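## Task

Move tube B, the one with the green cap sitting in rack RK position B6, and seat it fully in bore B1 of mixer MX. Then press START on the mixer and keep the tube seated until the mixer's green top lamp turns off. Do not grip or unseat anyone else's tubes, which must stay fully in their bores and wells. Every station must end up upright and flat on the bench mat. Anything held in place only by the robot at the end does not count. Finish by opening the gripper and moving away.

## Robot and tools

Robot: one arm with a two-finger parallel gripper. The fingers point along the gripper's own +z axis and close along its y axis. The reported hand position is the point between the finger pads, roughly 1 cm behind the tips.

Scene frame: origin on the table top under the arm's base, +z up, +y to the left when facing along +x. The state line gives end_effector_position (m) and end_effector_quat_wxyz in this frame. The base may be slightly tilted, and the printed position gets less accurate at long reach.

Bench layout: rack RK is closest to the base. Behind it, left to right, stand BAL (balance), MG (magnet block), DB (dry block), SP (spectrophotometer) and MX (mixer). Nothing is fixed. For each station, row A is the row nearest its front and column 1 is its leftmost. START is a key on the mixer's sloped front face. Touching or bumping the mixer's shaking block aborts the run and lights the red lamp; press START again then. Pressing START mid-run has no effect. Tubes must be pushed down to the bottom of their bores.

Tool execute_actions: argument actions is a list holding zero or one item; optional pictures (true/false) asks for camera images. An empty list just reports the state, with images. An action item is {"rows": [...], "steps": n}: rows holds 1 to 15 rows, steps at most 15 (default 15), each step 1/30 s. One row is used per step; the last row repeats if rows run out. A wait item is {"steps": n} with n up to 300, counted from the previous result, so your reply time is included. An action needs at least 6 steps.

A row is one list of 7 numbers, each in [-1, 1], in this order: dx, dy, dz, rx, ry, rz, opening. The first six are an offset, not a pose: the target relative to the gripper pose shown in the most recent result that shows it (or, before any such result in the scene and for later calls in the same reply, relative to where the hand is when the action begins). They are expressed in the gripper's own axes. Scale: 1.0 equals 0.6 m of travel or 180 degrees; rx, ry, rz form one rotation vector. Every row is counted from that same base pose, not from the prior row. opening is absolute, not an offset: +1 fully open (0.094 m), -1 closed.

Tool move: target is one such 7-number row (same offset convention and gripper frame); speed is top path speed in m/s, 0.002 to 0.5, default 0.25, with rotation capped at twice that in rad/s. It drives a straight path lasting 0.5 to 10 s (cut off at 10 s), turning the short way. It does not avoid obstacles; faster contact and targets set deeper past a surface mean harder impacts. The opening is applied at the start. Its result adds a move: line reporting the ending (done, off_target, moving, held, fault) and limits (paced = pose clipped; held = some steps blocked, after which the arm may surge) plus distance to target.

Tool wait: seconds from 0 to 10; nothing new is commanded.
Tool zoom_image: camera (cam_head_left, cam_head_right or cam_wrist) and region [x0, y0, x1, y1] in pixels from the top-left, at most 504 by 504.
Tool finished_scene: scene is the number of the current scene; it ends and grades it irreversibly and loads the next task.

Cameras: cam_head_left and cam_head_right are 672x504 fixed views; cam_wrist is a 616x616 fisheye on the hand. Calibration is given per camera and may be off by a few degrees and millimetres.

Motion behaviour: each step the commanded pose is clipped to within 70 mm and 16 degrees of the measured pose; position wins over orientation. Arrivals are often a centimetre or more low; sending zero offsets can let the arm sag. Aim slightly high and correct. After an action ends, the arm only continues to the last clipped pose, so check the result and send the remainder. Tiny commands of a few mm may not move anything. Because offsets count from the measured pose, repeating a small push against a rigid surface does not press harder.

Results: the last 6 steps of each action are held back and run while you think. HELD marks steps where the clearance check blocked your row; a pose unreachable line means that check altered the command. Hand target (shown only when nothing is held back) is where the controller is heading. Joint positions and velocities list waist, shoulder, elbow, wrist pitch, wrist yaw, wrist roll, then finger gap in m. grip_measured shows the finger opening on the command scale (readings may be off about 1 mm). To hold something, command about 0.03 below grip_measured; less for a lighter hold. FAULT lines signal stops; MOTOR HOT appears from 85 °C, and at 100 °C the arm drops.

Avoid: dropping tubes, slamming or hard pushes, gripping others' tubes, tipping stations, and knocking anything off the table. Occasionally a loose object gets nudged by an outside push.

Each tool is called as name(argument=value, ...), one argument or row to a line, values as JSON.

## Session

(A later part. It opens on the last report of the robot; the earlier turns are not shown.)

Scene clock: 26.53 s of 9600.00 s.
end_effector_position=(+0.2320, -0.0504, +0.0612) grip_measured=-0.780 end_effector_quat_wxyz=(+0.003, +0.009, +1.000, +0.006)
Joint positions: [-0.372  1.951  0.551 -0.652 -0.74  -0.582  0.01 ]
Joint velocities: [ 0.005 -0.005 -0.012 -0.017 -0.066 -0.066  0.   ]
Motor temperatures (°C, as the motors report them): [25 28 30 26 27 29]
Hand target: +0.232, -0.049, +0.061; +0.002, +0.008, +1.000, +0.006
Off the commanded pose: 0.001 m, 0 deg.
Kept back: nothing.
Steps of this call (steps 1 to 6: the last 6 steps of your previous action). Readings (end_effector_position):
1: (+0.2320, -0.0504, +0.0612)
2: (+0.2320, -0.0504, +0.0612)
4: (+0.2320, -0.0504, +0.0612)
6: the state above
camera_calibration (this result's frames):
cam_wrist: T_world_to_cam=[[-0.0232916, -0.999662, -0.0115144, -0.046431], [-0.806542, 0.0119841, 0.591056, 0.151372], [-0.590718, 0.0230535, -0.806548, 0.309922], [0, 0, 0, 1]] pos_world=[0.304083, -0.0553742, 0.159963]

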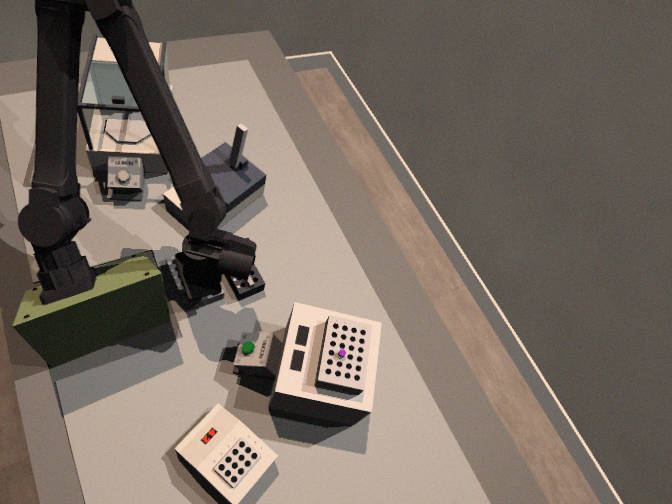

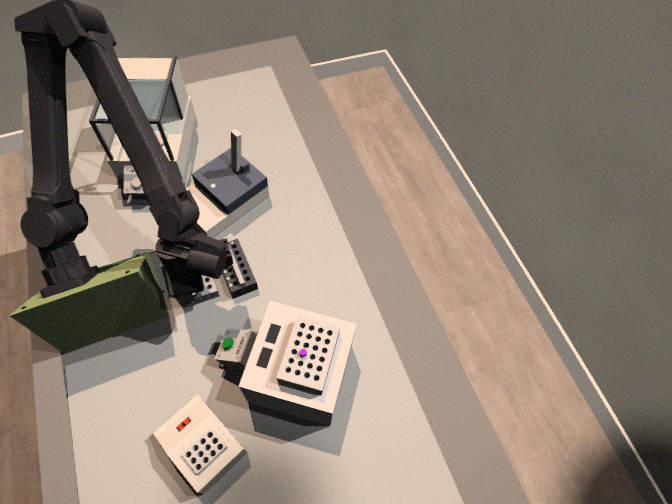

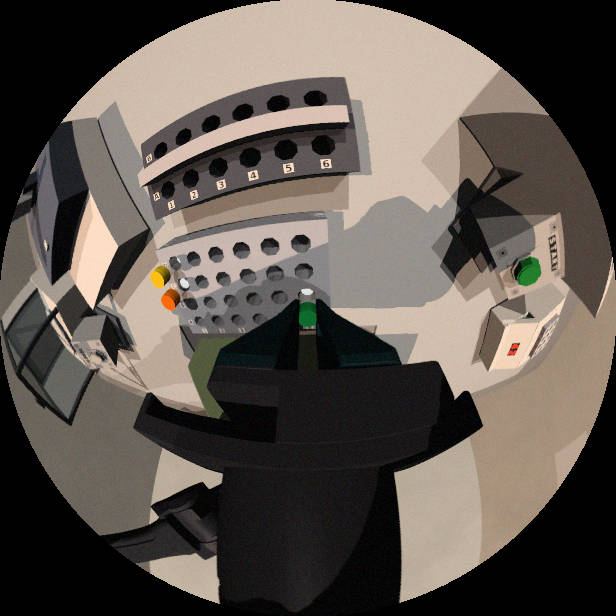

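execute_actions(
  actions=[
    {"rows": [[0,0,0,0,0,0,-0.7],[0,0,0,0,0,0,-0.62],[0,0,0,0,0,0,-0.55],[0,0,0,0,0,0,-0.55],[0,0,0,0,0,0,-0.55],[0.003,0,0,0,0,0,-0.55],[0.006,0,0,0,0,0,-0.55],[0.009,0,0,0,0,0,-0.55],[0.011,0,0,0,0,0,-0.55]], "steps": 15},
  ],
)

execute_actions(
  actions=[
    {"steps": 12},
  ],
  pictures=true,
)

zoom_image(
  camera="cam_wrist",
  region=[248, 260, 368, 380],
)

Scene clock: 27.63 s of 9600.00 s.
end_effector_position=(+0.2299, -0.0500, +0.0605) grip_measured=-0.552 end_effector_quat_wxyz=(+0.001, +0.010, +1.000, +0.006)
Joint positions: [-0.372  1.951  0.547 -0.652 -0.739 -0.582  0.021]
Joint velocities: [-0.005  0.005 -0.081  0.007  0.007  0.007  0.   ]
Motor temperatures (°C, as the motors report them): [25 28 30 26 27 29]
Steps of this call (steps 1 to 24: nothing new was sent; steps 25 to 33: the first 9 steps of this action). Readings (end_effector_position):
25: (+0.2320, -0.0504, +0.0612)
26: (+0.2320, -0.0504, +0.0612)
28: (+0.2320, -0.0504, +0.0612)
32: (+0.2312, -0.0503, +0.0609)
33: the state above

Scene clock: 28.03 s of 9600.00 s.
end_effector_position=(+0.2246, -0.0486, +0.0588) grip_measured=-0.552 end_effector_quat_wxyz=(-0.003, +0.013, +1.000, +0.008)
Joint positions: [-0.372  1.951  0.537 -0.652 -0.737 -0.584  0.021]
Joint velocities: [-0.005 -0.024  0.002 -0.007 -0.007  0.081  0.001]
Motor temperatures (°C, as the motors report them): [25 28 30 26 27 29]
Hand target: +0.225, -0.050, +0.061; +0.003, +0.009, +1.000, +0.006
Off the commanded pose: 0.003 m, 1 deg.
Kept back: nothing.
Steps of this call (steps 1 to 6: the last 6 steps of your previous action; steps 7 to 12: nothing new was sent). Readings (end_effector_position):
1: (+0.2285, -0.0497, +0.0600)
2: (+0.2271, -0.0493, +0.0596)
4: (+0.2250, -0.0487, +0.0589)
8: (+0.2246, -0.0486, +0.0588)
12: the state above
camera_calibration (this result's frames):
cam_wrist: T_world_to_cam=[[-0.0308794, -0.999416, -0.014658, -0.0428861], [-0.800234, 0.015933, 0.599476, 0.145068], [-0.598892, 0.0302413, -0.800258, 0.305389], [0, 0, 0, 1]] pos_world=[0.29766, -0.0544078, 0.156797]

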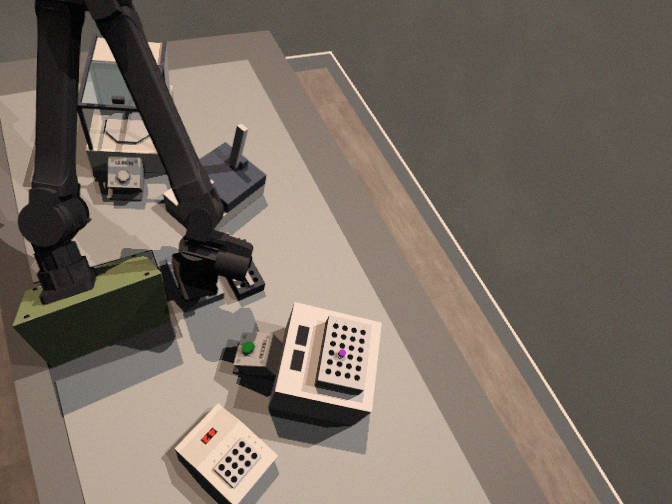

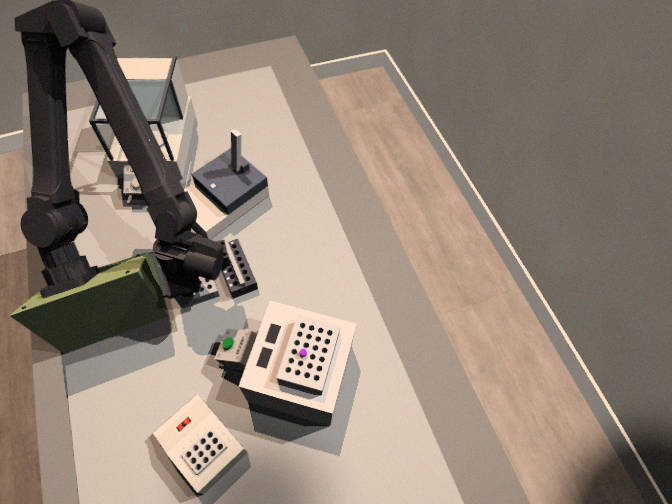

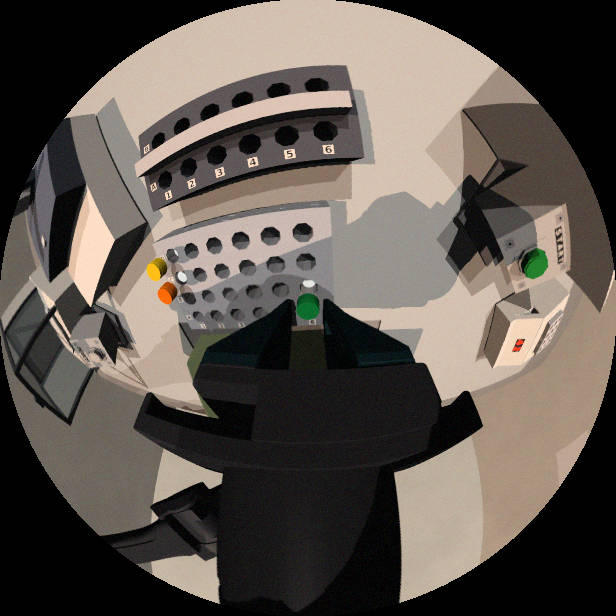

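Region (248, 260, 368, 380) of cam_wrist's 616x616 image, scaled by 4.200, with more detail than that image has.

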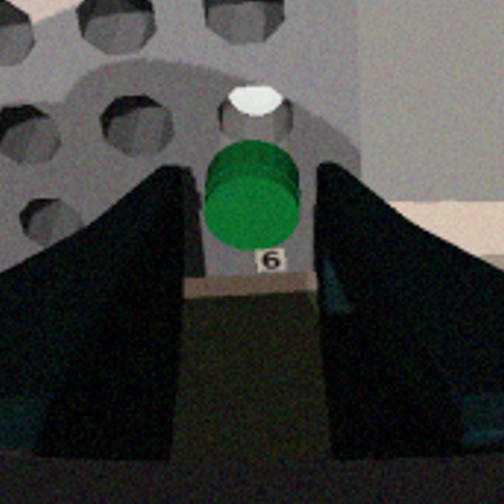

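execute_actions(
  actions=[
    {"rows": [[-0.001,0,0,0,0,0,-0.62],[-0.001,0,0,0,0,0,-0.66],[-0.001,0,0,0,0,0,-0.69],[-0.001,0,0,0,0,0,-0.71],[-0.001,0,0,0,0,0,-0.725],[-0.001,0,0,0,0,0,-0.74],[-0.001,0,0,0,0,0,-0.75],[-0.001,0,0,0,0,0,-0.76],[-0.001,0,0,0,0,0,-0.77],[-0.001,0,0,0,0,0,-0.78],[-0.001,0,0,0,0,0,-0.79]], "steps": 15},
  ],
)

execute_actions(
  actions=[
    {"steps": 8},
  ],
  pictures=true,
)

zoom_image(
  camera="cam_wrist",
  region=[268, 265, 348, 345],
)

Scene clock: 28.77 s of 9600.00 s.
end_effector_position=(+0.2246, -0.0486, +0.0588) grip_measured=-0.756 end_effector_quat_wxyz=(-0.003, +0.013, +1.000, +0.008)
Joint positions: [-0.372  1.951  0.537 -0.652 -0.737 -0.584  0.011]
Joint velocities: [-0.015 -0.015 -0.002 -0.002 -0.022 -0.022 -0.007]
Motor temperatures (°C, as the motors report them): [25 28 30 26 27 29]
Steps of this call (steps 1 to 13: nothing new was sent; steps 14 to 22: the first 9 steps of this action). Readings (end_effector_position):
14: (+0.2246, -0.0486, +0.0588)
15: (+0.2246, -0.0486, +0.0588)
17: (+0.2246, -0.0486, +0.0588)
21: (+0.2246, -0.0486, +0.0588)
22: the state above

Scene clock: 29.03 s of 9600.00 s.
end_effector_position=(+0.2246, -0.0486, +0.0588) grip_measured=-0.774 end_effector_quat_wxyz=(-0.003, +0.013, +1.000, +0.008)
Joint positions: [-0.372  1.951  0.537 -0.652 -0.737 -0.584  0.011]
Joint velocities: [-0.015  0.005 -0.002  0.007 -0.095 -0.037 -0.002]
Motor temperatures (°C, as the motors report them): [25 28 30 26 27 29]
Hand target: +0.225, -0.049, +0.059; -0.003, +0.013, +1.000, +0.008
Off the commanded pose: 0.001 m, 0 deg.
Kept back: nothing.
Steps of this call (steps 1 to 6: the last 6 steps of your previous action; steps 7 to 8: nothing new was sent). Readings (end_effector_position):
1: (+0.2246, -0.0486, +0.0588)
2: (+0.2246, -0.0486, +0.0588)
4: (+0.2246, -0.0486, +0.0588)
8: the state above
camera_calibration (this result's frames):
cam_wrist: T_world_to_cam=[[-0.0304981, -0.999427, -0.0146601, -0.0429722], [-0.800243, 0.0156266, 0.599472, 0.145056], [-0.598899, 0.0300144, -0.800262, 0.30538], [0, 0, 0, 1]] pos_world=[0.297661, -0.0543801, 0.156797]

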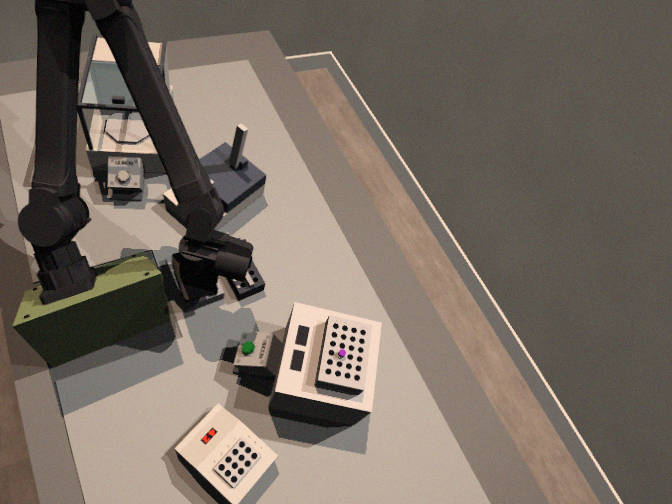

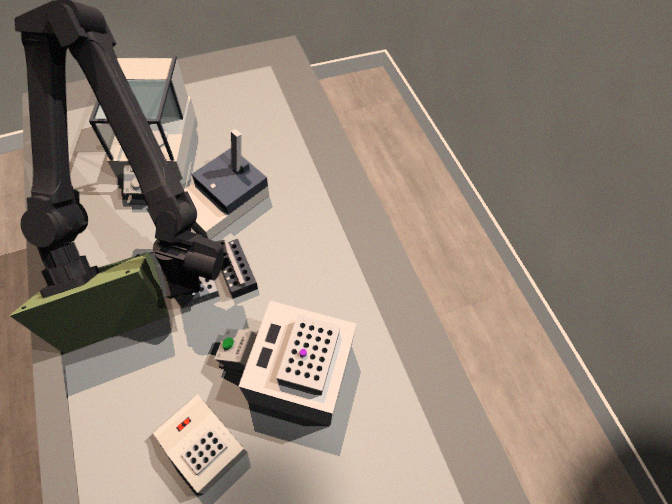

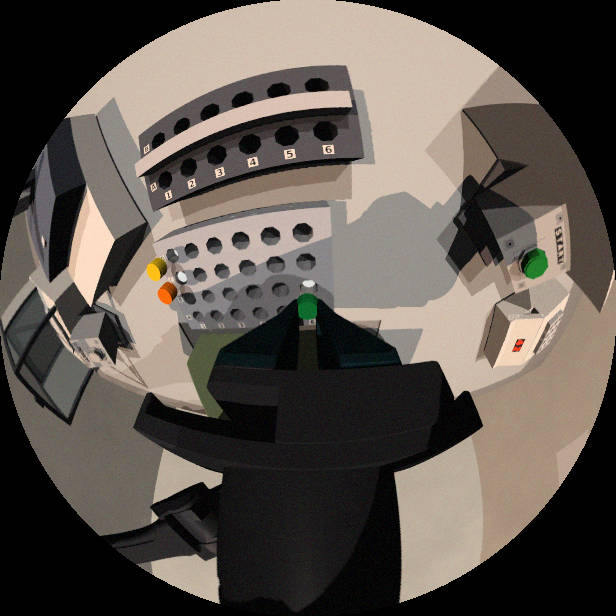

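Region (268, 265, 348, 345) of cam_wrist's 616x616 image, scaled by 6.300, with more detail than that image has.

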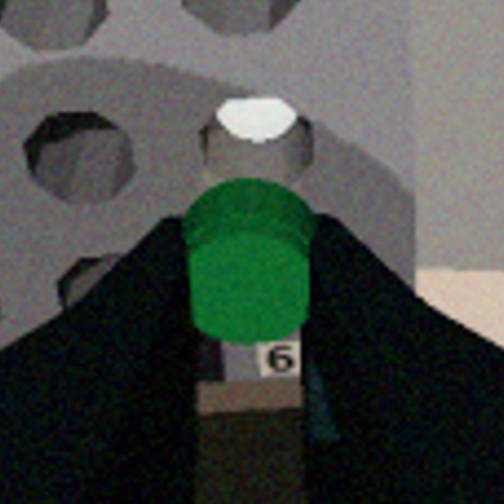

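execute_actions(
  actions=[
    {"rows": [[0,0,0,0,0,0,-0.7],[0,0,0,0,0,0,-0.62],[-0.0089,-0.0025,-0.0031,0.0013,-0.002,-0.0021,-0.56],[-0.0134,-0.0037,-0.0047,0.002,-0.003,-0.0032,-0.56],[-0.0178,-0.005,-0.0062,0.0026,-0.0039,-0.0043,-0.56],[-0.0205,-0.0057,-0.0071,0.003,-0.0045,-0.0049,-0.56],[-0.0231,-0.0064,-0.0081,0.0034,-0.0051,-0.0056,-0.56],[-0.0258,-0.0072,-0.009,0.0038,-0.0057,-0.0062,-0.56],[-0.0285,-0.0079,-0.0099,0.0042,-0.0063,-0.0068,-0.56]], "steps": 15},
  ],
)

execute_actions(
  actions=[
    {"steps": 10},
  ],
)

Scene clock: 30.60 s of 9600.00 s.
end_effector_position=(+0.2248, -0.0486, +0.0588) grip_measured=-0.562 end_effector_quat_wxyz=(-0.003, +0.013, +1.000, +0.008)
Joint positions: [-0.372  1.951  0.537 -0.652 -0.737 -0.584  0.021]
Joint velocities: [ 0.015  0.005  0.002 -0.002 -0.081  0.051  0.001]
Motor temperatures (°C, as the motors report them): [25 28 29 26 27 29]
Steps of this call (steps 1 to 38: nothing new was sent; steps 39 to 47: the first 9 steps of this action). Readings (end_effector_position):
39: (+0.2246, -0.0486, +0.0588)
40: (+0.2246, -0.0486, +0.0588)
42: (+0.2246, -0.0486, +0.0588)
46: (+0.2246, -0.0486, +0.0588)
47: the state above

Scene clock: 30.93 s of 9600.00 s.
end_effector_position=(+0.2286, -0.0499, +0.0601) grip_measured=-0.562 end_effector_quat_wxyz=(-0.000, +0.010, +1.000, +0.006)
Joint positions: [-0.372  1.951  0.545 -0.652 -0.737 -0.584  0.021]
Joint velocities: [-0.005 -0.005 -0.012  0.012 -0.022 -0.066 -0.   ]
Motor temperatures (°C, as the motors report them): [25 28 29 26 27 29]
Hand target: +0.241, -0.054, +0.065; +0.007, +0.002, +1.000, +0.001
Off the commanded pose: 0.014 m, 1 deg.
Kept back: nothing.
Steps of this call (steps 1 to 6: the last 6 steps of your previous action; steps 7 to 10: nothing new was sent). Readings (end_effector_position):
1: (+0.2252, -0.0488, +0.0589)
2: (+0.2260, -0.0490, +0.0592)
4: (+0.2273, -0.0494, +0.0597)
8: (+0.2286, -0.0499, +0.0601)
10: the state above

execute_actions(
  actions=[
    {"rows": [[-0.0196,-0.0055,-0.0068,0.0029,-0.0043,-0.0047,-0.63],[-0.0196,-0.0055,-0.0068,0.0029,-0.0043,-0.0047,-0.67],[-0.0196,-0.0055,-0.0068,0.0029,-0.0043,-0.0047,-0.7],[-0.0196,-0.0055,-0.0068,0.0029,-0.0043,-0.0047,-0.72],[-0.0196,-0.0055,-0.0068,0.0029,-0.0043,-0.0047,-0.735],[-0.0196,-0.0055,-0.0068,0.0029,-0.0043,-0.0047,-0.75],[-0.0196,-0.0055,-0.0068,0.0029,-0.0043,-0.0047,-0.765],[-0.0196,-0.0055,-0.0068,0.0029,-0.0043,-0.0047,-0.78],[-0.0196,-0.0055,-0.0068,0.0029,-0.0043,-0.0047,-0.795],[-0.0196,-0.0055,-0.0068,0.0029,-0.0043,-0.0047,-0.81],[-0.0196,-0.0055,-0.0068,0.0029,-0.0043,-0.0047,-0.82]], "steps": 15},
  ],
)

execute_actions(
  actions=[
    {"steps": 10},
  ],
  pictures=true,
)

zoom_image(
  camera="cam_wrist",
  region=[268, 265, 348, 345],
)

Scene clock: 31.57 s of 9600.00 s.
end_effector_position=(+0.2286, -0.0499, +0.0601) grip_measured=-0.773 end_effector_quat_wxyz=(-0.000, +0.010, +1.000, +0.006)
Joint positions: [-0.372  1.951  0.545 -0.652 -0.737 -0.584  0.011]
Joint velocities: [ 0.005 -0.015 -0.007 -0.012 -0.037  0.081 -0.008]
Motor temperatures (°C, as the motors report them): [25 28 29 26 27 29]
Steps of this call (steps 1 to 10: nothing new was sent; steps 11 to 19: the first 9 steps of this action). Readings (end_effector_position):
11: (+0.2286, -0.0499, +0.0601)
12: (+0.2286, -0.0499, +0.0601)
14: (+0.2286, -0.0499, +0.0601)
18: (+0.2286, -0.0499, +0.0601)
19: the state above

Scene clock: 31.90 s of 9600.00 s.
end_effector_position=(+0.2286, -0.0499, +0.0601) grip_measured=-0.783 end_effector_quat_wxyz=(-0.000, +0.010, +1.000, +0.006)
Joint positions: [-0.372  1.951  0.545 -0.652 -0.737 -0.584  0.01 ]
Joint velocities: [-0.015  0.005 -0.012 -0.012  0.007  0.066  0.   ]
Motor temperatures (°C, as the motors report them): [25 28 29 26 27 29]
Hand target: +0.240, -0.053, +0.064; +0.007, +0.003, +1.000, +0.001
Off the commanded pose: 0.013 m, 1 deg.
Kept back: nothing.
Steps of this call (steps 1 to 6: the last 6 steps of your previous action; steps 7 to 10: nothing new was sent). Readings (end_effector_position):
1: (+0.2286, -0.0499, +0.0601)
2: (+0.2286, -0.0499, +0.0601)
4: (+0.2286, -0.0499, +0.0601)
8: (+0.2286, -0.0499, +0.0601)
10: the state above
camera_calibration (this result's frames):
cam_wrist: T_world_to_cam=[[-0.0251093, -0.999619, -0.0114294, -0.0455671], [-0.803275, 0.013369, 0.595459, 0.148322], [-0.595079, 0.0241325, -0.803305, 0.307929], [0, 0, 0, 1]] pos_world=[0.301242, -0.0549637, 0.15852]

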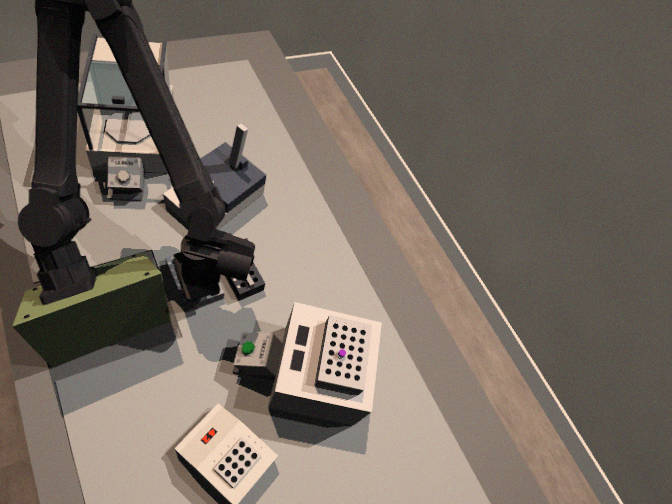

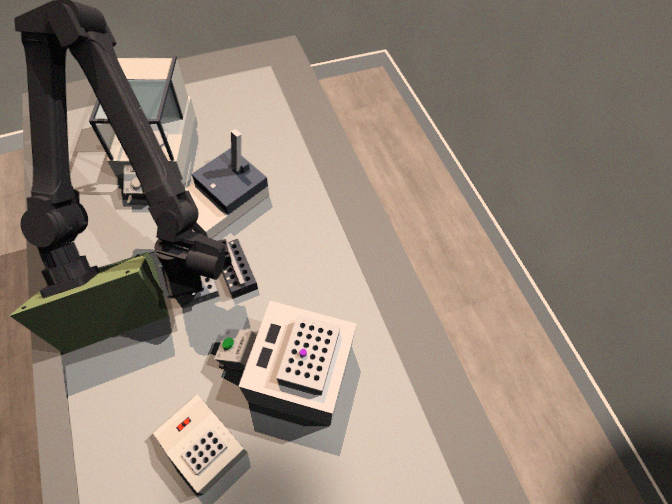

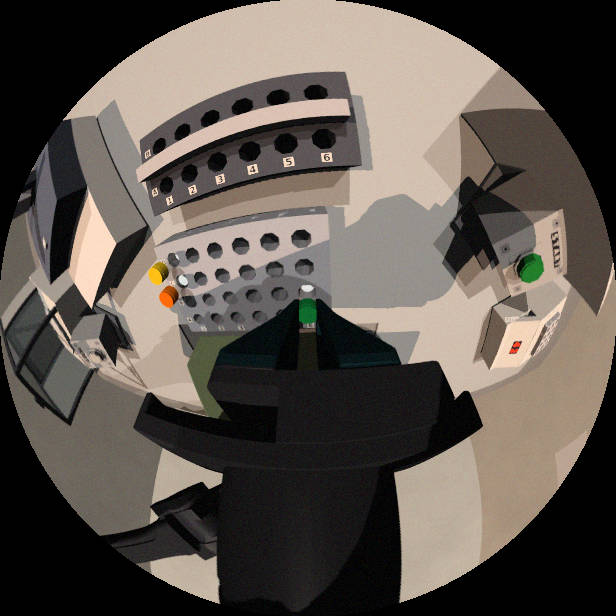

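Region (268, 265, 348, 345) of cam_wrist's 616x616 image, scaled by 6.300, with more detail than that image has.

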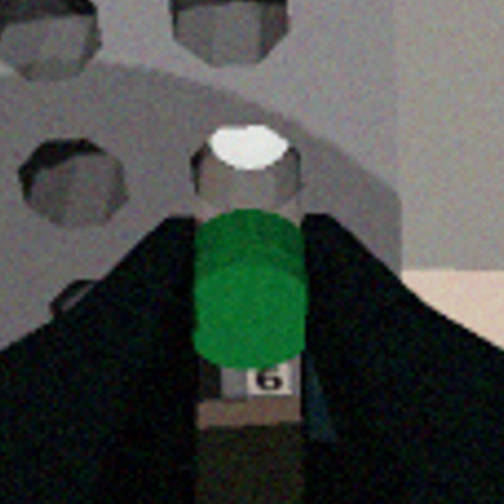

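execute_actions(
  actions=[
    {"rows": [[-0.025,-0.006,-0.012,0.0045,-0.008,-0.006,-0.82],[-0.028,-0.006,-0.0173,0.0055,-0.0115,-0.0069,-0.82],[-0.028,-0.006,-0.019,0.0055,-0.0115,-0.0069,-0.82],[-0.028,-0.006,-0.021,0.0055,-0.0115,-0.0069,-0.82],[-0.028,-0.006,-0.023,0.0055,-0.0115,-0.0069,-0.82],[-0.028,-0.006,-0.025,0.0055,-0.0115,-0.0069,-0.82],[-0.028,-0.006,-0.027,0.0055,-0.0115,-0.0069,-0.82],[-0.028,-0.006,-0.029,0.0055,-0.0115,-0.0069,-0.82],[-0.028,-0.006,-0.031,0.0055,-0.0115,-0.0069,-0.82],[-0.028,-0.006,-0.033,0.0055,-0.0115,-0.0069,-0.82],[-0.028,-0.006,-0.035,0.0055,-0.0115,-0.0069,-0.82]], "steps": 15},
  ],
)

execute_actions(
  actions=[
    {"steps": 10},
  ],
)

Scene clock: 34.77 s of 9600.00 s.
end_effector_position=(+0.2292, -0.0498, +0.0639) grip_measured=-0.783 end_effector_quat_wxyz=(+0.001, +0.010, +1.000, +0.003)
Joint positions: [-0.38   1.939  0.546 -0.663 -0.731 -0.588  0.01 ]
Joint velocities: [-0.103 -0.063  0.012 -0.125 -0.051 -0.037 -0.001]
Motor temperatures (°C, as the motors report them): [25 28 29 26 27 29]
Steps of this call (steps 1 to 77: nothing new was sent; steps 78 to 86: the first 9 steps of this action). Readings (end_effector_position):
78: (+0.2286, -0.0499, +0.0601)
79: (+0.2287, -0.0498, +0.0602)
81: (+0.2290, -0.0498, +0.0605)
85: (+0.2291, -0.0498, +0.0628)
86: the state above

Scene clock: 35.10 s of 9600.00 s.
end_effector_position=(+0.2296, -0.0502, +0.0694) grip_measured=-0.783 end_effector_quat_wxyz=(+0.003, +0.011, +1.000, +0.003)
Joint positions: [-0.395  1.928  0.551 -0.686 -0.726 -0.602  0.01 ]
Joint velocities: [-0.015 -0.005 -0.007  0.002  0.051  0.022 -0.001]
Motor temperatures (°C, as the motors report them): [25 28 29 26 27 29]
Hand target: +0.245, -0.054, +0.081; +0.018, -0.000, +1.000, -0.004
Off the commanded pose: 0.020 m, 2 deg.
Kept back: nothing.
Steps of this call (steps 1 to 6: the last 6 steps of your previous action; steps 7 to 10: nothing new was sent). Readings (end_effector_position):
1: (+0.2293, -0.0500, +0.0651)
2: (+0.2294, -0.0501, +0.0663)
4: (+0.2297, -0.0502, +0.0684)
8: (+0.2296, -0.0502, +0.0694)
10: the state above

execute_actions(
  actions=[
    {"rows": [[-0.0245,-0.0055,-0.022,0.0045,-0.009,-0.007,-0.82],[-0.0245,-0.0055,-0.025,0.0045,-0.009,-0.007,-0.82],[-0.0245,-0.0055,-0.029,0.0045,-0.009,-0.007,-0.82],[-0.0245,-0.0055,-0.033,0.0045,-0.009,-0.007,-0.82],[-0.0245,-0.0055,-0.037,0.0045,-0.009,-0.007,-0.82],[-0.0245,-0.0055,-0.041,0.0045,-0.009,-0.007,-0.82],[-0.0245,-0.0055,-0.045,0.0045,-0.009,-0.007,-0.82],[-0.0245,-0.0055,-0.049,0.0045,-0.009,-0.007,-0.82],[-0.0245,-0.0055,-0.054,0.0045,-0.009,-0.007,-0.82],[-0.0245,-0.0055,-0.059,0.0045,-0.009,-0.007,-0.82],[-0.0245,-0.0055,-0.064,0.0045,-0.009,-0.007,-0.82],[-0.0245,-0.0055,-0.069,0.0045,-0.009,-0.007,-0.82],[-0.0245,-0.0055,-0.074,0.0045,-0.009,-0.007,-0.82],[-0.0245,-0.0055,-0.079,0.0045,-0.009,-0.007,-0.82],[-0.0245,-0.0055,-0.083,0.0045,-0.009,-0.007,-0.82]], "steps": 15},
  ],
)

execute_actions(
  actions=[
    {"steps": 12},
  ],
  pictures=true,
)

Scene clock: 36.00 s of 9600.00 s.
end_effector_position=(+0.2284, -0.0505, +0.0832) grip_measured=-0.783 end_effector_quat_wxyz=(+0.002, +0.015, +1.000, +0.001)
Joint positions: [-0.43   1.901  0.564 -0.753 -0.703 -0.633  0.01 ]
Joint velocities: [-0.23  -0.151  0.076 -0.33   0.037 -0.168 -0.001]
Motor temperatures (°C, as the motors report them): [25 28 29 26 27 29]
Steps of this call (steps 1 to 18: nothing new was sent; steps 19 to 27: the first 9 steps of this action). Readings (end_effector_position):
19: (+0.2295, -0.0503, +0.0695)
20: (+0.2290, -0.0502, +0.0698)
22: (+0.2278, -0.0498, +0.0716)
26: (+0.2282, -0.0503, +0.0804)
27: the state above

Scene clock: 36.40 s of 9600.00 s.
end_effector_position=(+0.2303, -0.0512, +0.1068) grip_measured=-0.783 end_effector_quat_wxyz=(+0.007, +0.014, +1.000, +0.000)
Joint positions: [-0.487  1.861  0.593 -0.852 -0.679 -0.693  0.01 ]
Joint velocities: [-0.005  0.005  0.002  0.002 -0.022 -0.095 -0.   ]
Motor temperatures (°C, as the motors report them): [25 28 29 26 27 29]
Hand target: +0.243, -0.055, +0.119; +0.017, +0.001, +1.000, -0.007
Off the commanded pose: 0.019 m, 2 deg.
Kept back: nothing.
Steps of this call (steps 1 to 6: the last 6 steps of your previous action; steps 7 to 12: nothing new was sent). Readings (end_effector_position):
1: (+0.2285, -0.0507, +0.0858)
2: (+0.2286, -0.0508, +0.0887)
4: (+0.2288, -0.0510, +0.0946)
8: (+0.2297, -0.0513, +0.1049)
12: the state above
camera_calibration (this result's frames):
cam_wrist: T_world_to_cam=[[-0.0322318, -0.99948, -0.000487202, -0.0458573], [-0.811114, 0.0258725, 0.584315, 0.125463], [-0.583999, 0.0192287, -0.811527, 0.344569], [0, 0, 0, 1]] pos_world=[0.301515, -0.0557051, 0.206294]

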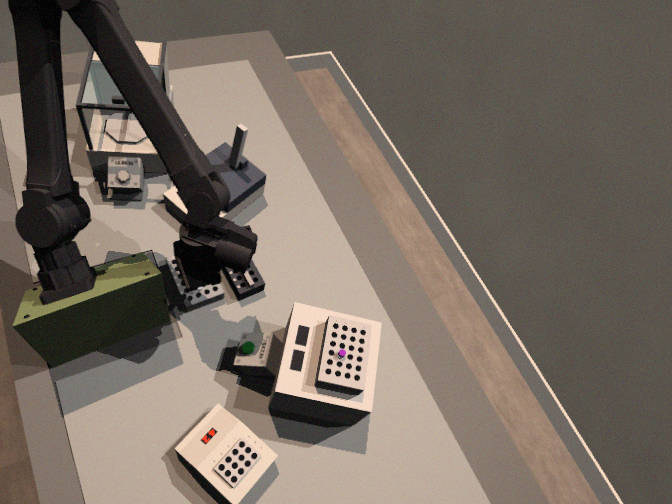

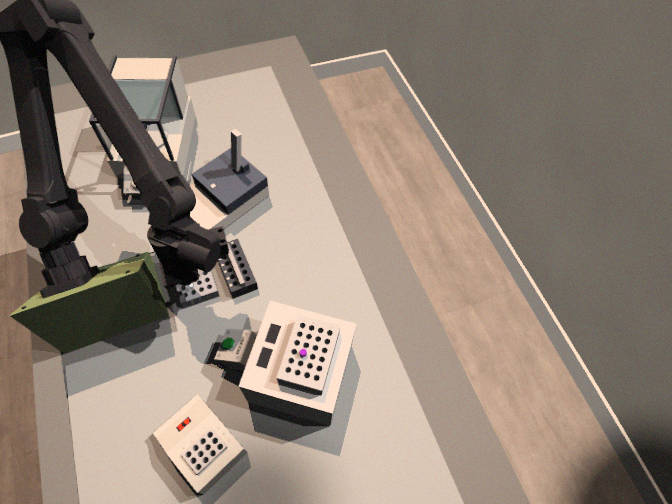

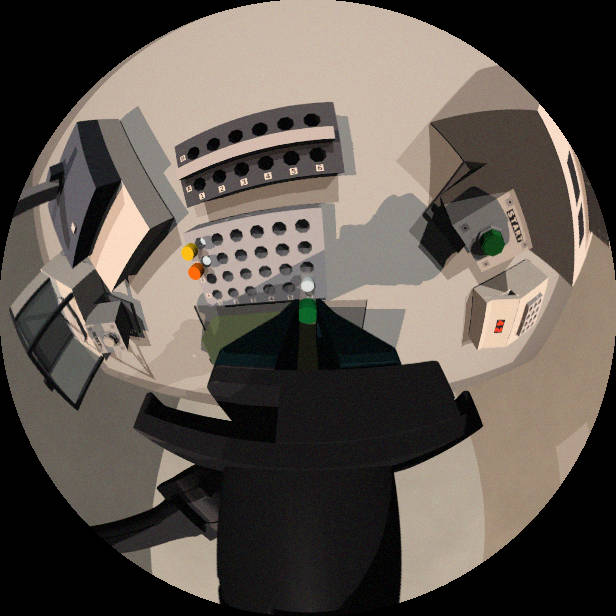

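move(
  target=[-0.142, -0.128, -0.32, 0, 0, 0.1856, -0.82],
  speed=0.25,
)

Scene clock: 38.60 s of 9600.00 s.
end_effector_position=(+0.3014, -0.1268, +0.2883) grip_measured=-0.783 end_effector_quat_wxyz=(-0.001, +0.295, +0.956, +0.001)
Joint positions: [-0.755  2.002  1.164 -1.443 -0.512 -0.391  0.01 ]
Joint velocities: [-0.005 -0.005  0.002 -0.002 -0.037  0.022 -0.   ]
Motor temperatures (°C, as the motors report them): [25 28 30 26 27 29]
Hand target: +0.308, -0.134, +0.300; +0.006, +0.302, +0.953, -0.001
Off the commanded pose: 0.015 m, 1 deg.
Kept back: nothing.
move: off_target
camera_calibration (this result's frames):
cam_wrist: T_world_to_cam=[[-0.5674, -0.823441, -0.00153925, 0.0648928], [-0.661431, 0.454651, 0.596491, 0.0848553], [-0.490475, 0.339467, -0.802618, 0.544624], [0, 0, 0, 1]] pos_world=[0.360071, -0.170026, 0.38661]

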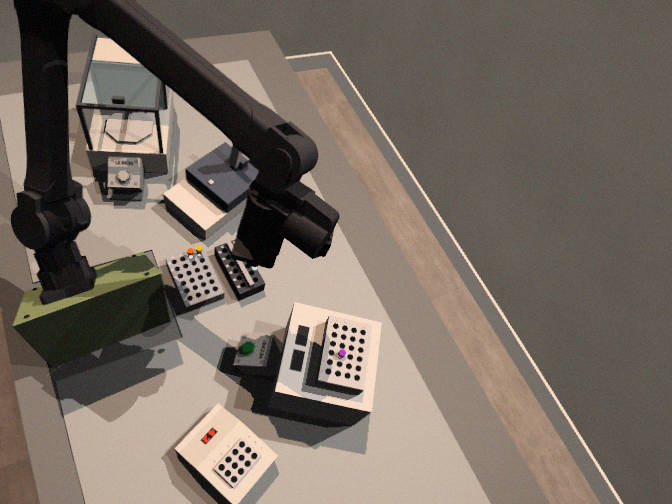

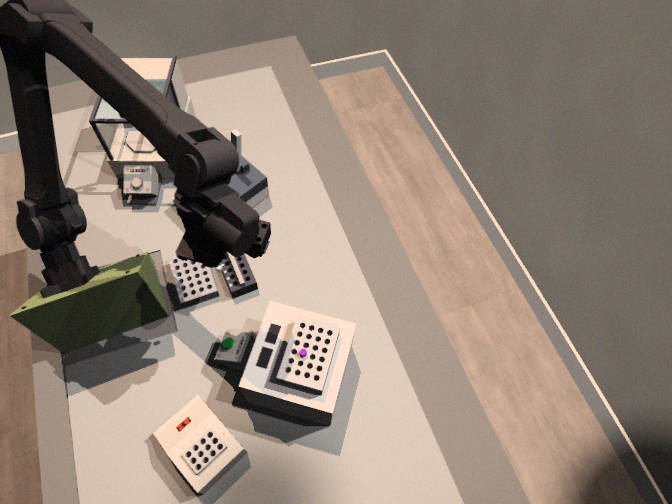

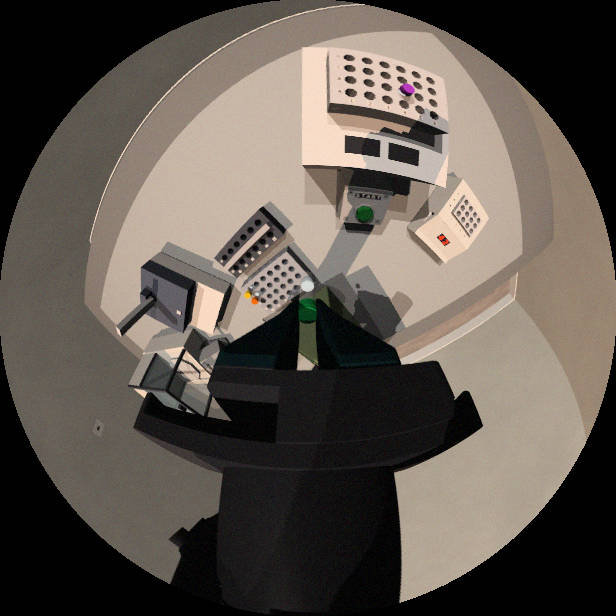

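zoom_image(
  camera="cam_wrist",
  region=[290, 40, 490, 240],
)

Region (290, 40, 490, 240) of cam_wrist's 616x616 image, scaled by 2.520, with more detail than that image has.

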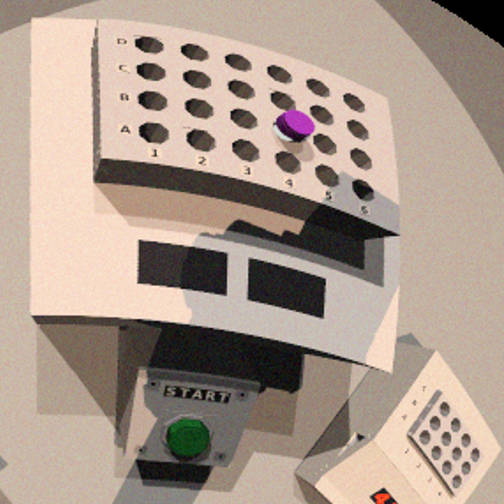

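move(
  target=[-0.355, -0.076, 0.018, 0, -0.006, 0.004, -0.82],
  speed=0.22,
)

zoom_image(
  camera="cam_wrist",
  region=[248, 210, 368, 330],
)

Scene clock: 40.83 s of 9600.00 s.
end_effector_position=(+0.4334, -0.2871, +0.2638) grip_measured=-0.783 end_effector_quat_wxyz=(+0.003, +0.305, +0.952, +0.006)
Joint positions: [-0.706  2.544  1.769 -1.484 -0.555 -0.325  0.01 ]
Joint velocities: [-0.005 -0.005 -0.002  0.007 -0.022  0.022  0.001]
Motor temperatures (°C, as the motors report them): [25 28 30 26 27 29]
Hand target: +0.449, -0.286, +0.274; +0.009, +0.300, +0.954, -0.001
Off the commanded pose: 0.023 m, 1 deg.
Kept back: nothing.
move: off_target
camera_calibration (this result's frames):
cam_wrist: T_world_to_cam=[[-0.585475, -0.810583, -0.0132022, 0.0223382], [-0.657239, 0.465057, 0.593093, 0.261654], [-0.474611, 0.355918, -0.805026, 0.642593], [0, 0, 0, 1]] pos_world=[0.49003, -0.332288, 0.362414]

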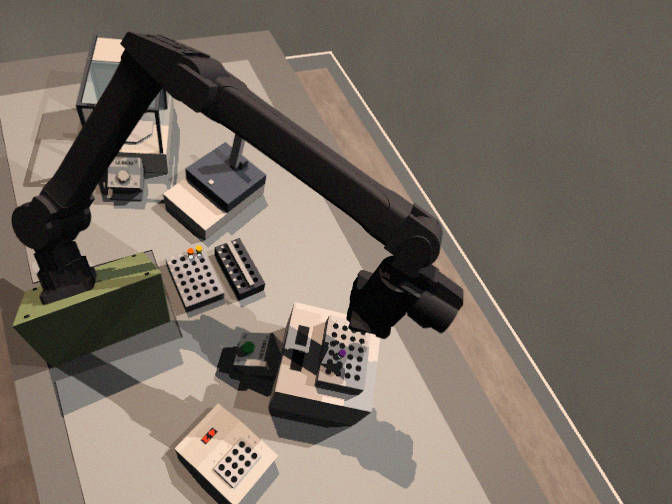

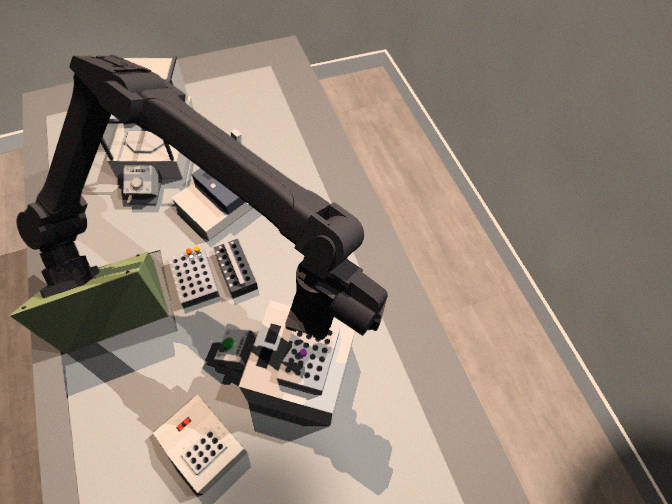

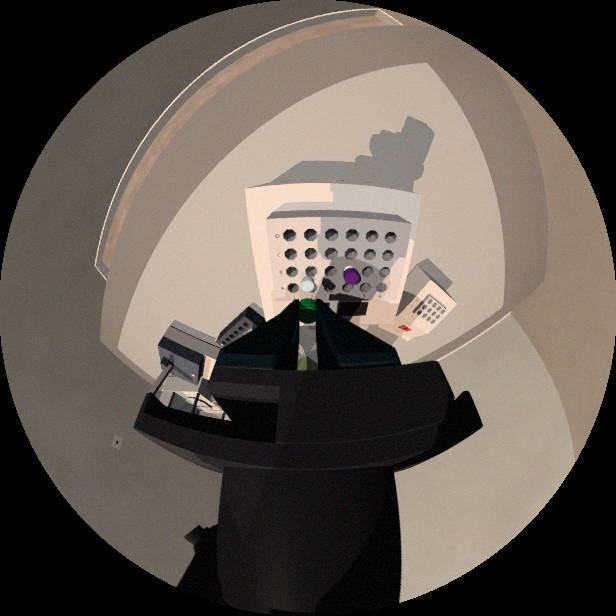

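Region (248, 210, 368, 330) of cam_wrist's 616x616 image, scaled by 4.200, with more detail than that image has.

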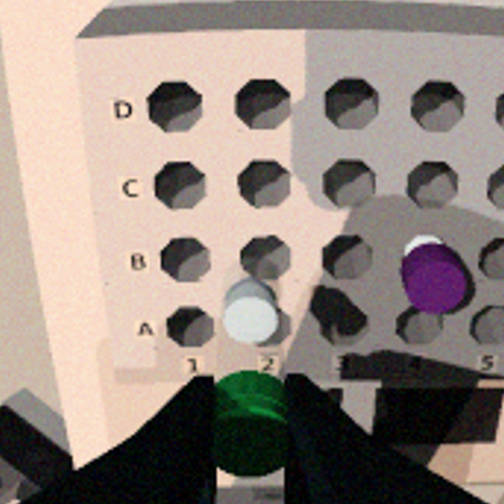

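move(
  target=[0.005, 0.048, -0.002, 0.01, -0.009, -0.0106, -0.82],
  speed=0.05,
)

zoom_image(
  camera="cam_wrist",
  region=[248, 210, 368, 330],
)

Scene clock: 43.97 s of 9600.00 s.
end_effector_position=(+0.4402, -0.2651, +0.2590) grip_measured=-0.783 end_effector_quat_wxyz=(+0.000, +0.296, +0.955, -0.003)
Joint positions: [-0.671  2.497  1.721 -1.458 -0.559 -0.308  0.01 ]
Joint velocities: [ 0.005 -0.024 -0.012  0.012  0.007 -0.007 -0.001]
Motor temperatures (°C, as the motors report them): [25 28 30 26 27 29]
Hand target: +0.448, -0.262, +0.266; +0.012, +0.289, +0.957, -0.013
Off the commanded pose: 0.010 m, 2 deg.
Kept back: nothing.
move: done
camera_calibration (this result's frames):
cam_wrist: T_world_to_cam=[[-0.569373, -0.822052, 0.00666386, 0.0288608], [-0.659797, 0.461796, 0.5928, 0.259108], [-0.49039, 0.333127, -0.805322, 0.635203], [0, 0, 0, 1]] pos_world=[0.498888, -0.307534, 0.357751]

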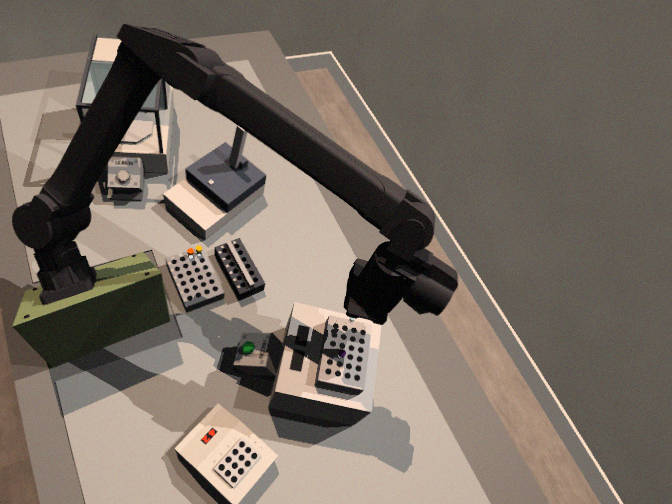

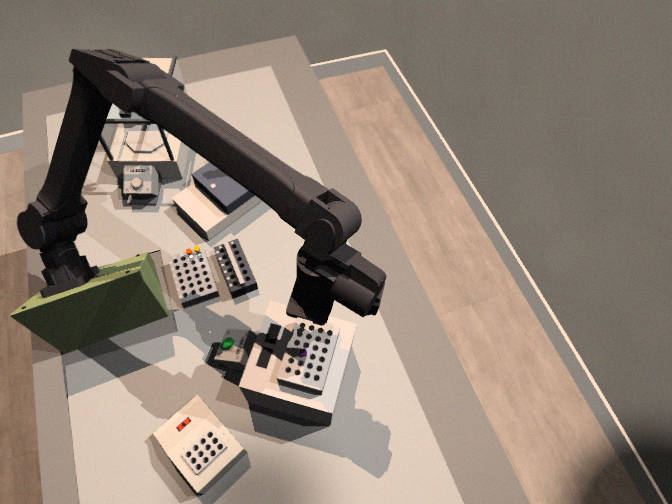

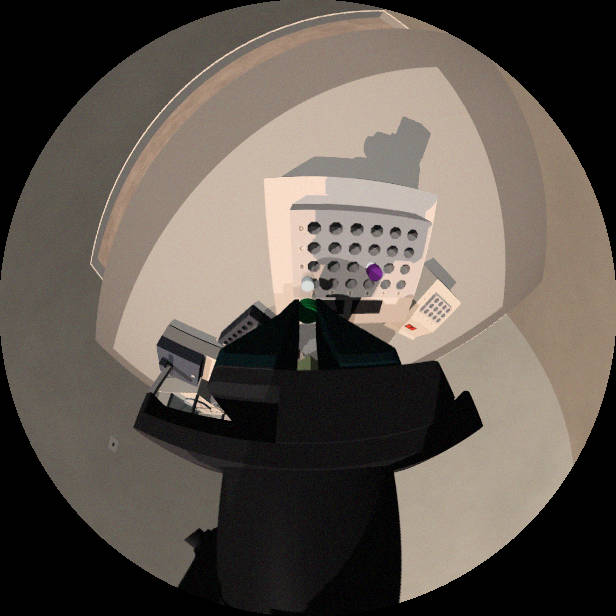

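Region (248, 210, 368, 330) of cam_wrist's 616x616 image, scaled by 4.200, with more detail than that image has.

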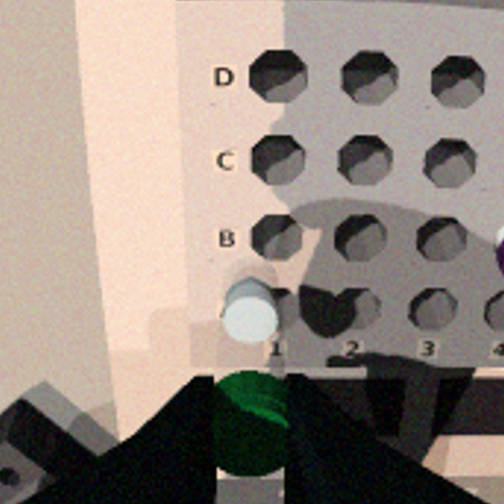

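move(
  target=[-0.01, -0.0063, 0.028, -0.001, -0.0033, 0, -0.82],
  speed=0.04,
)

zoom_image(
  camera="cam_wrist",
  region=[248, 210, 368, 330],
)

Scene clock: 45.33 s of 9600.00 s.
end_effector_position=(+0.4400, -0.2679, +0.2531) grip_measured=-0.783 end_effector_quat_wxyz=(+0.008, +0.295, +0.956, -0.002)
Joint positions: [-0.671  2.497  1.702 -1.426 -0.57  -0.304  0.01 ]
Joint velocities: [-0.015  0.005 -0.017  0.002 -0.007  0.066 -0.   ]
Motor temperatures (°C, as the motors report them): [25 28 30 26 27 29]
Hand target: +0.443, -0.271, +0.242; +0.006, +0.296, +0.955, -0.003
Off the commanded pose: 0.012 m, 0 deg.
Kept back: nothing.
move: off_target
camera_calibration (this result's frames):
cam_wrist: T_world_to_cam=[[-0.567227, -0.823561, -0.000162808, 0.0268035], [-0.67004, 0.461374, 0.581533, 0.27103], [-0.478853, 0.32997, -0.813523, 0.627371], [0, 0, 0, 1]] pos_world=[0.497223, -0.309985, 0.352772]

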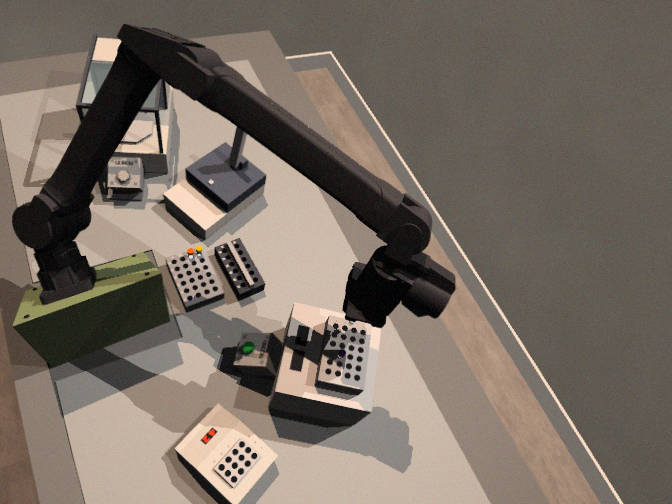

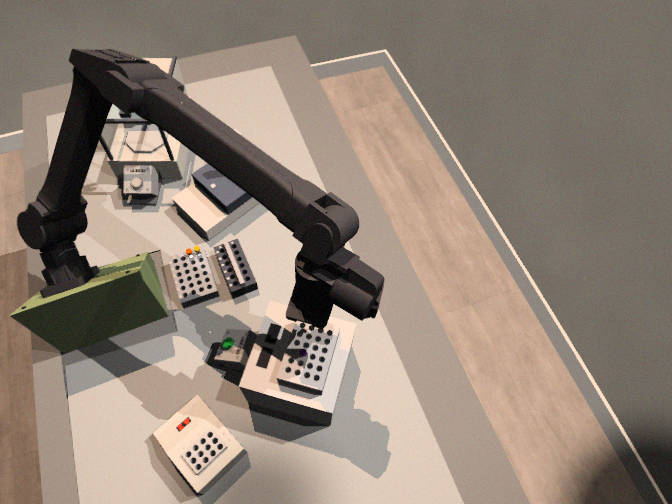

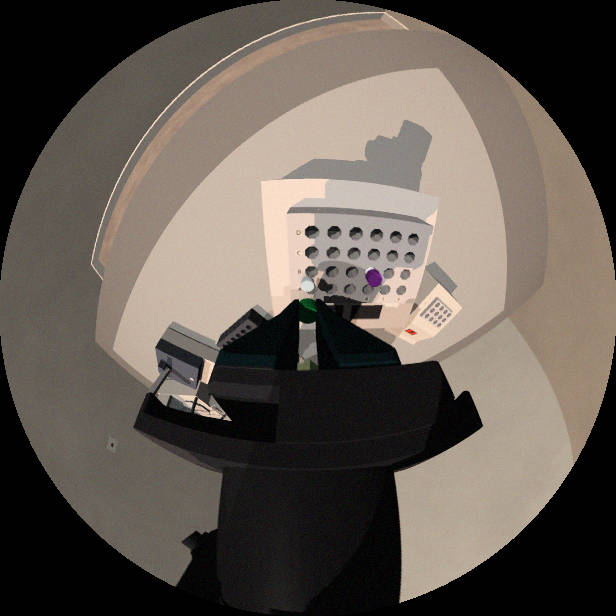

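Region (248, 210, 368, 330) of cam_wrist's 616x616 image, scaled by 4.200, with more detail than that image has.

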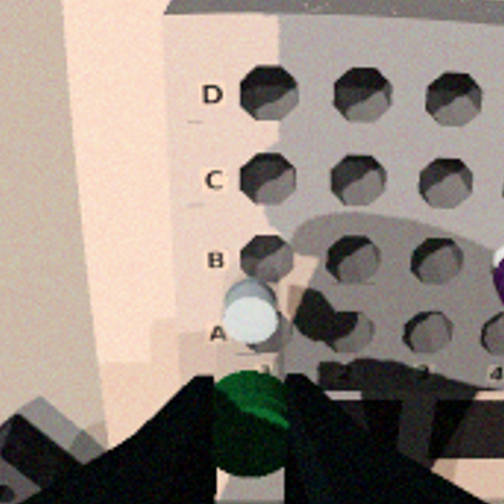

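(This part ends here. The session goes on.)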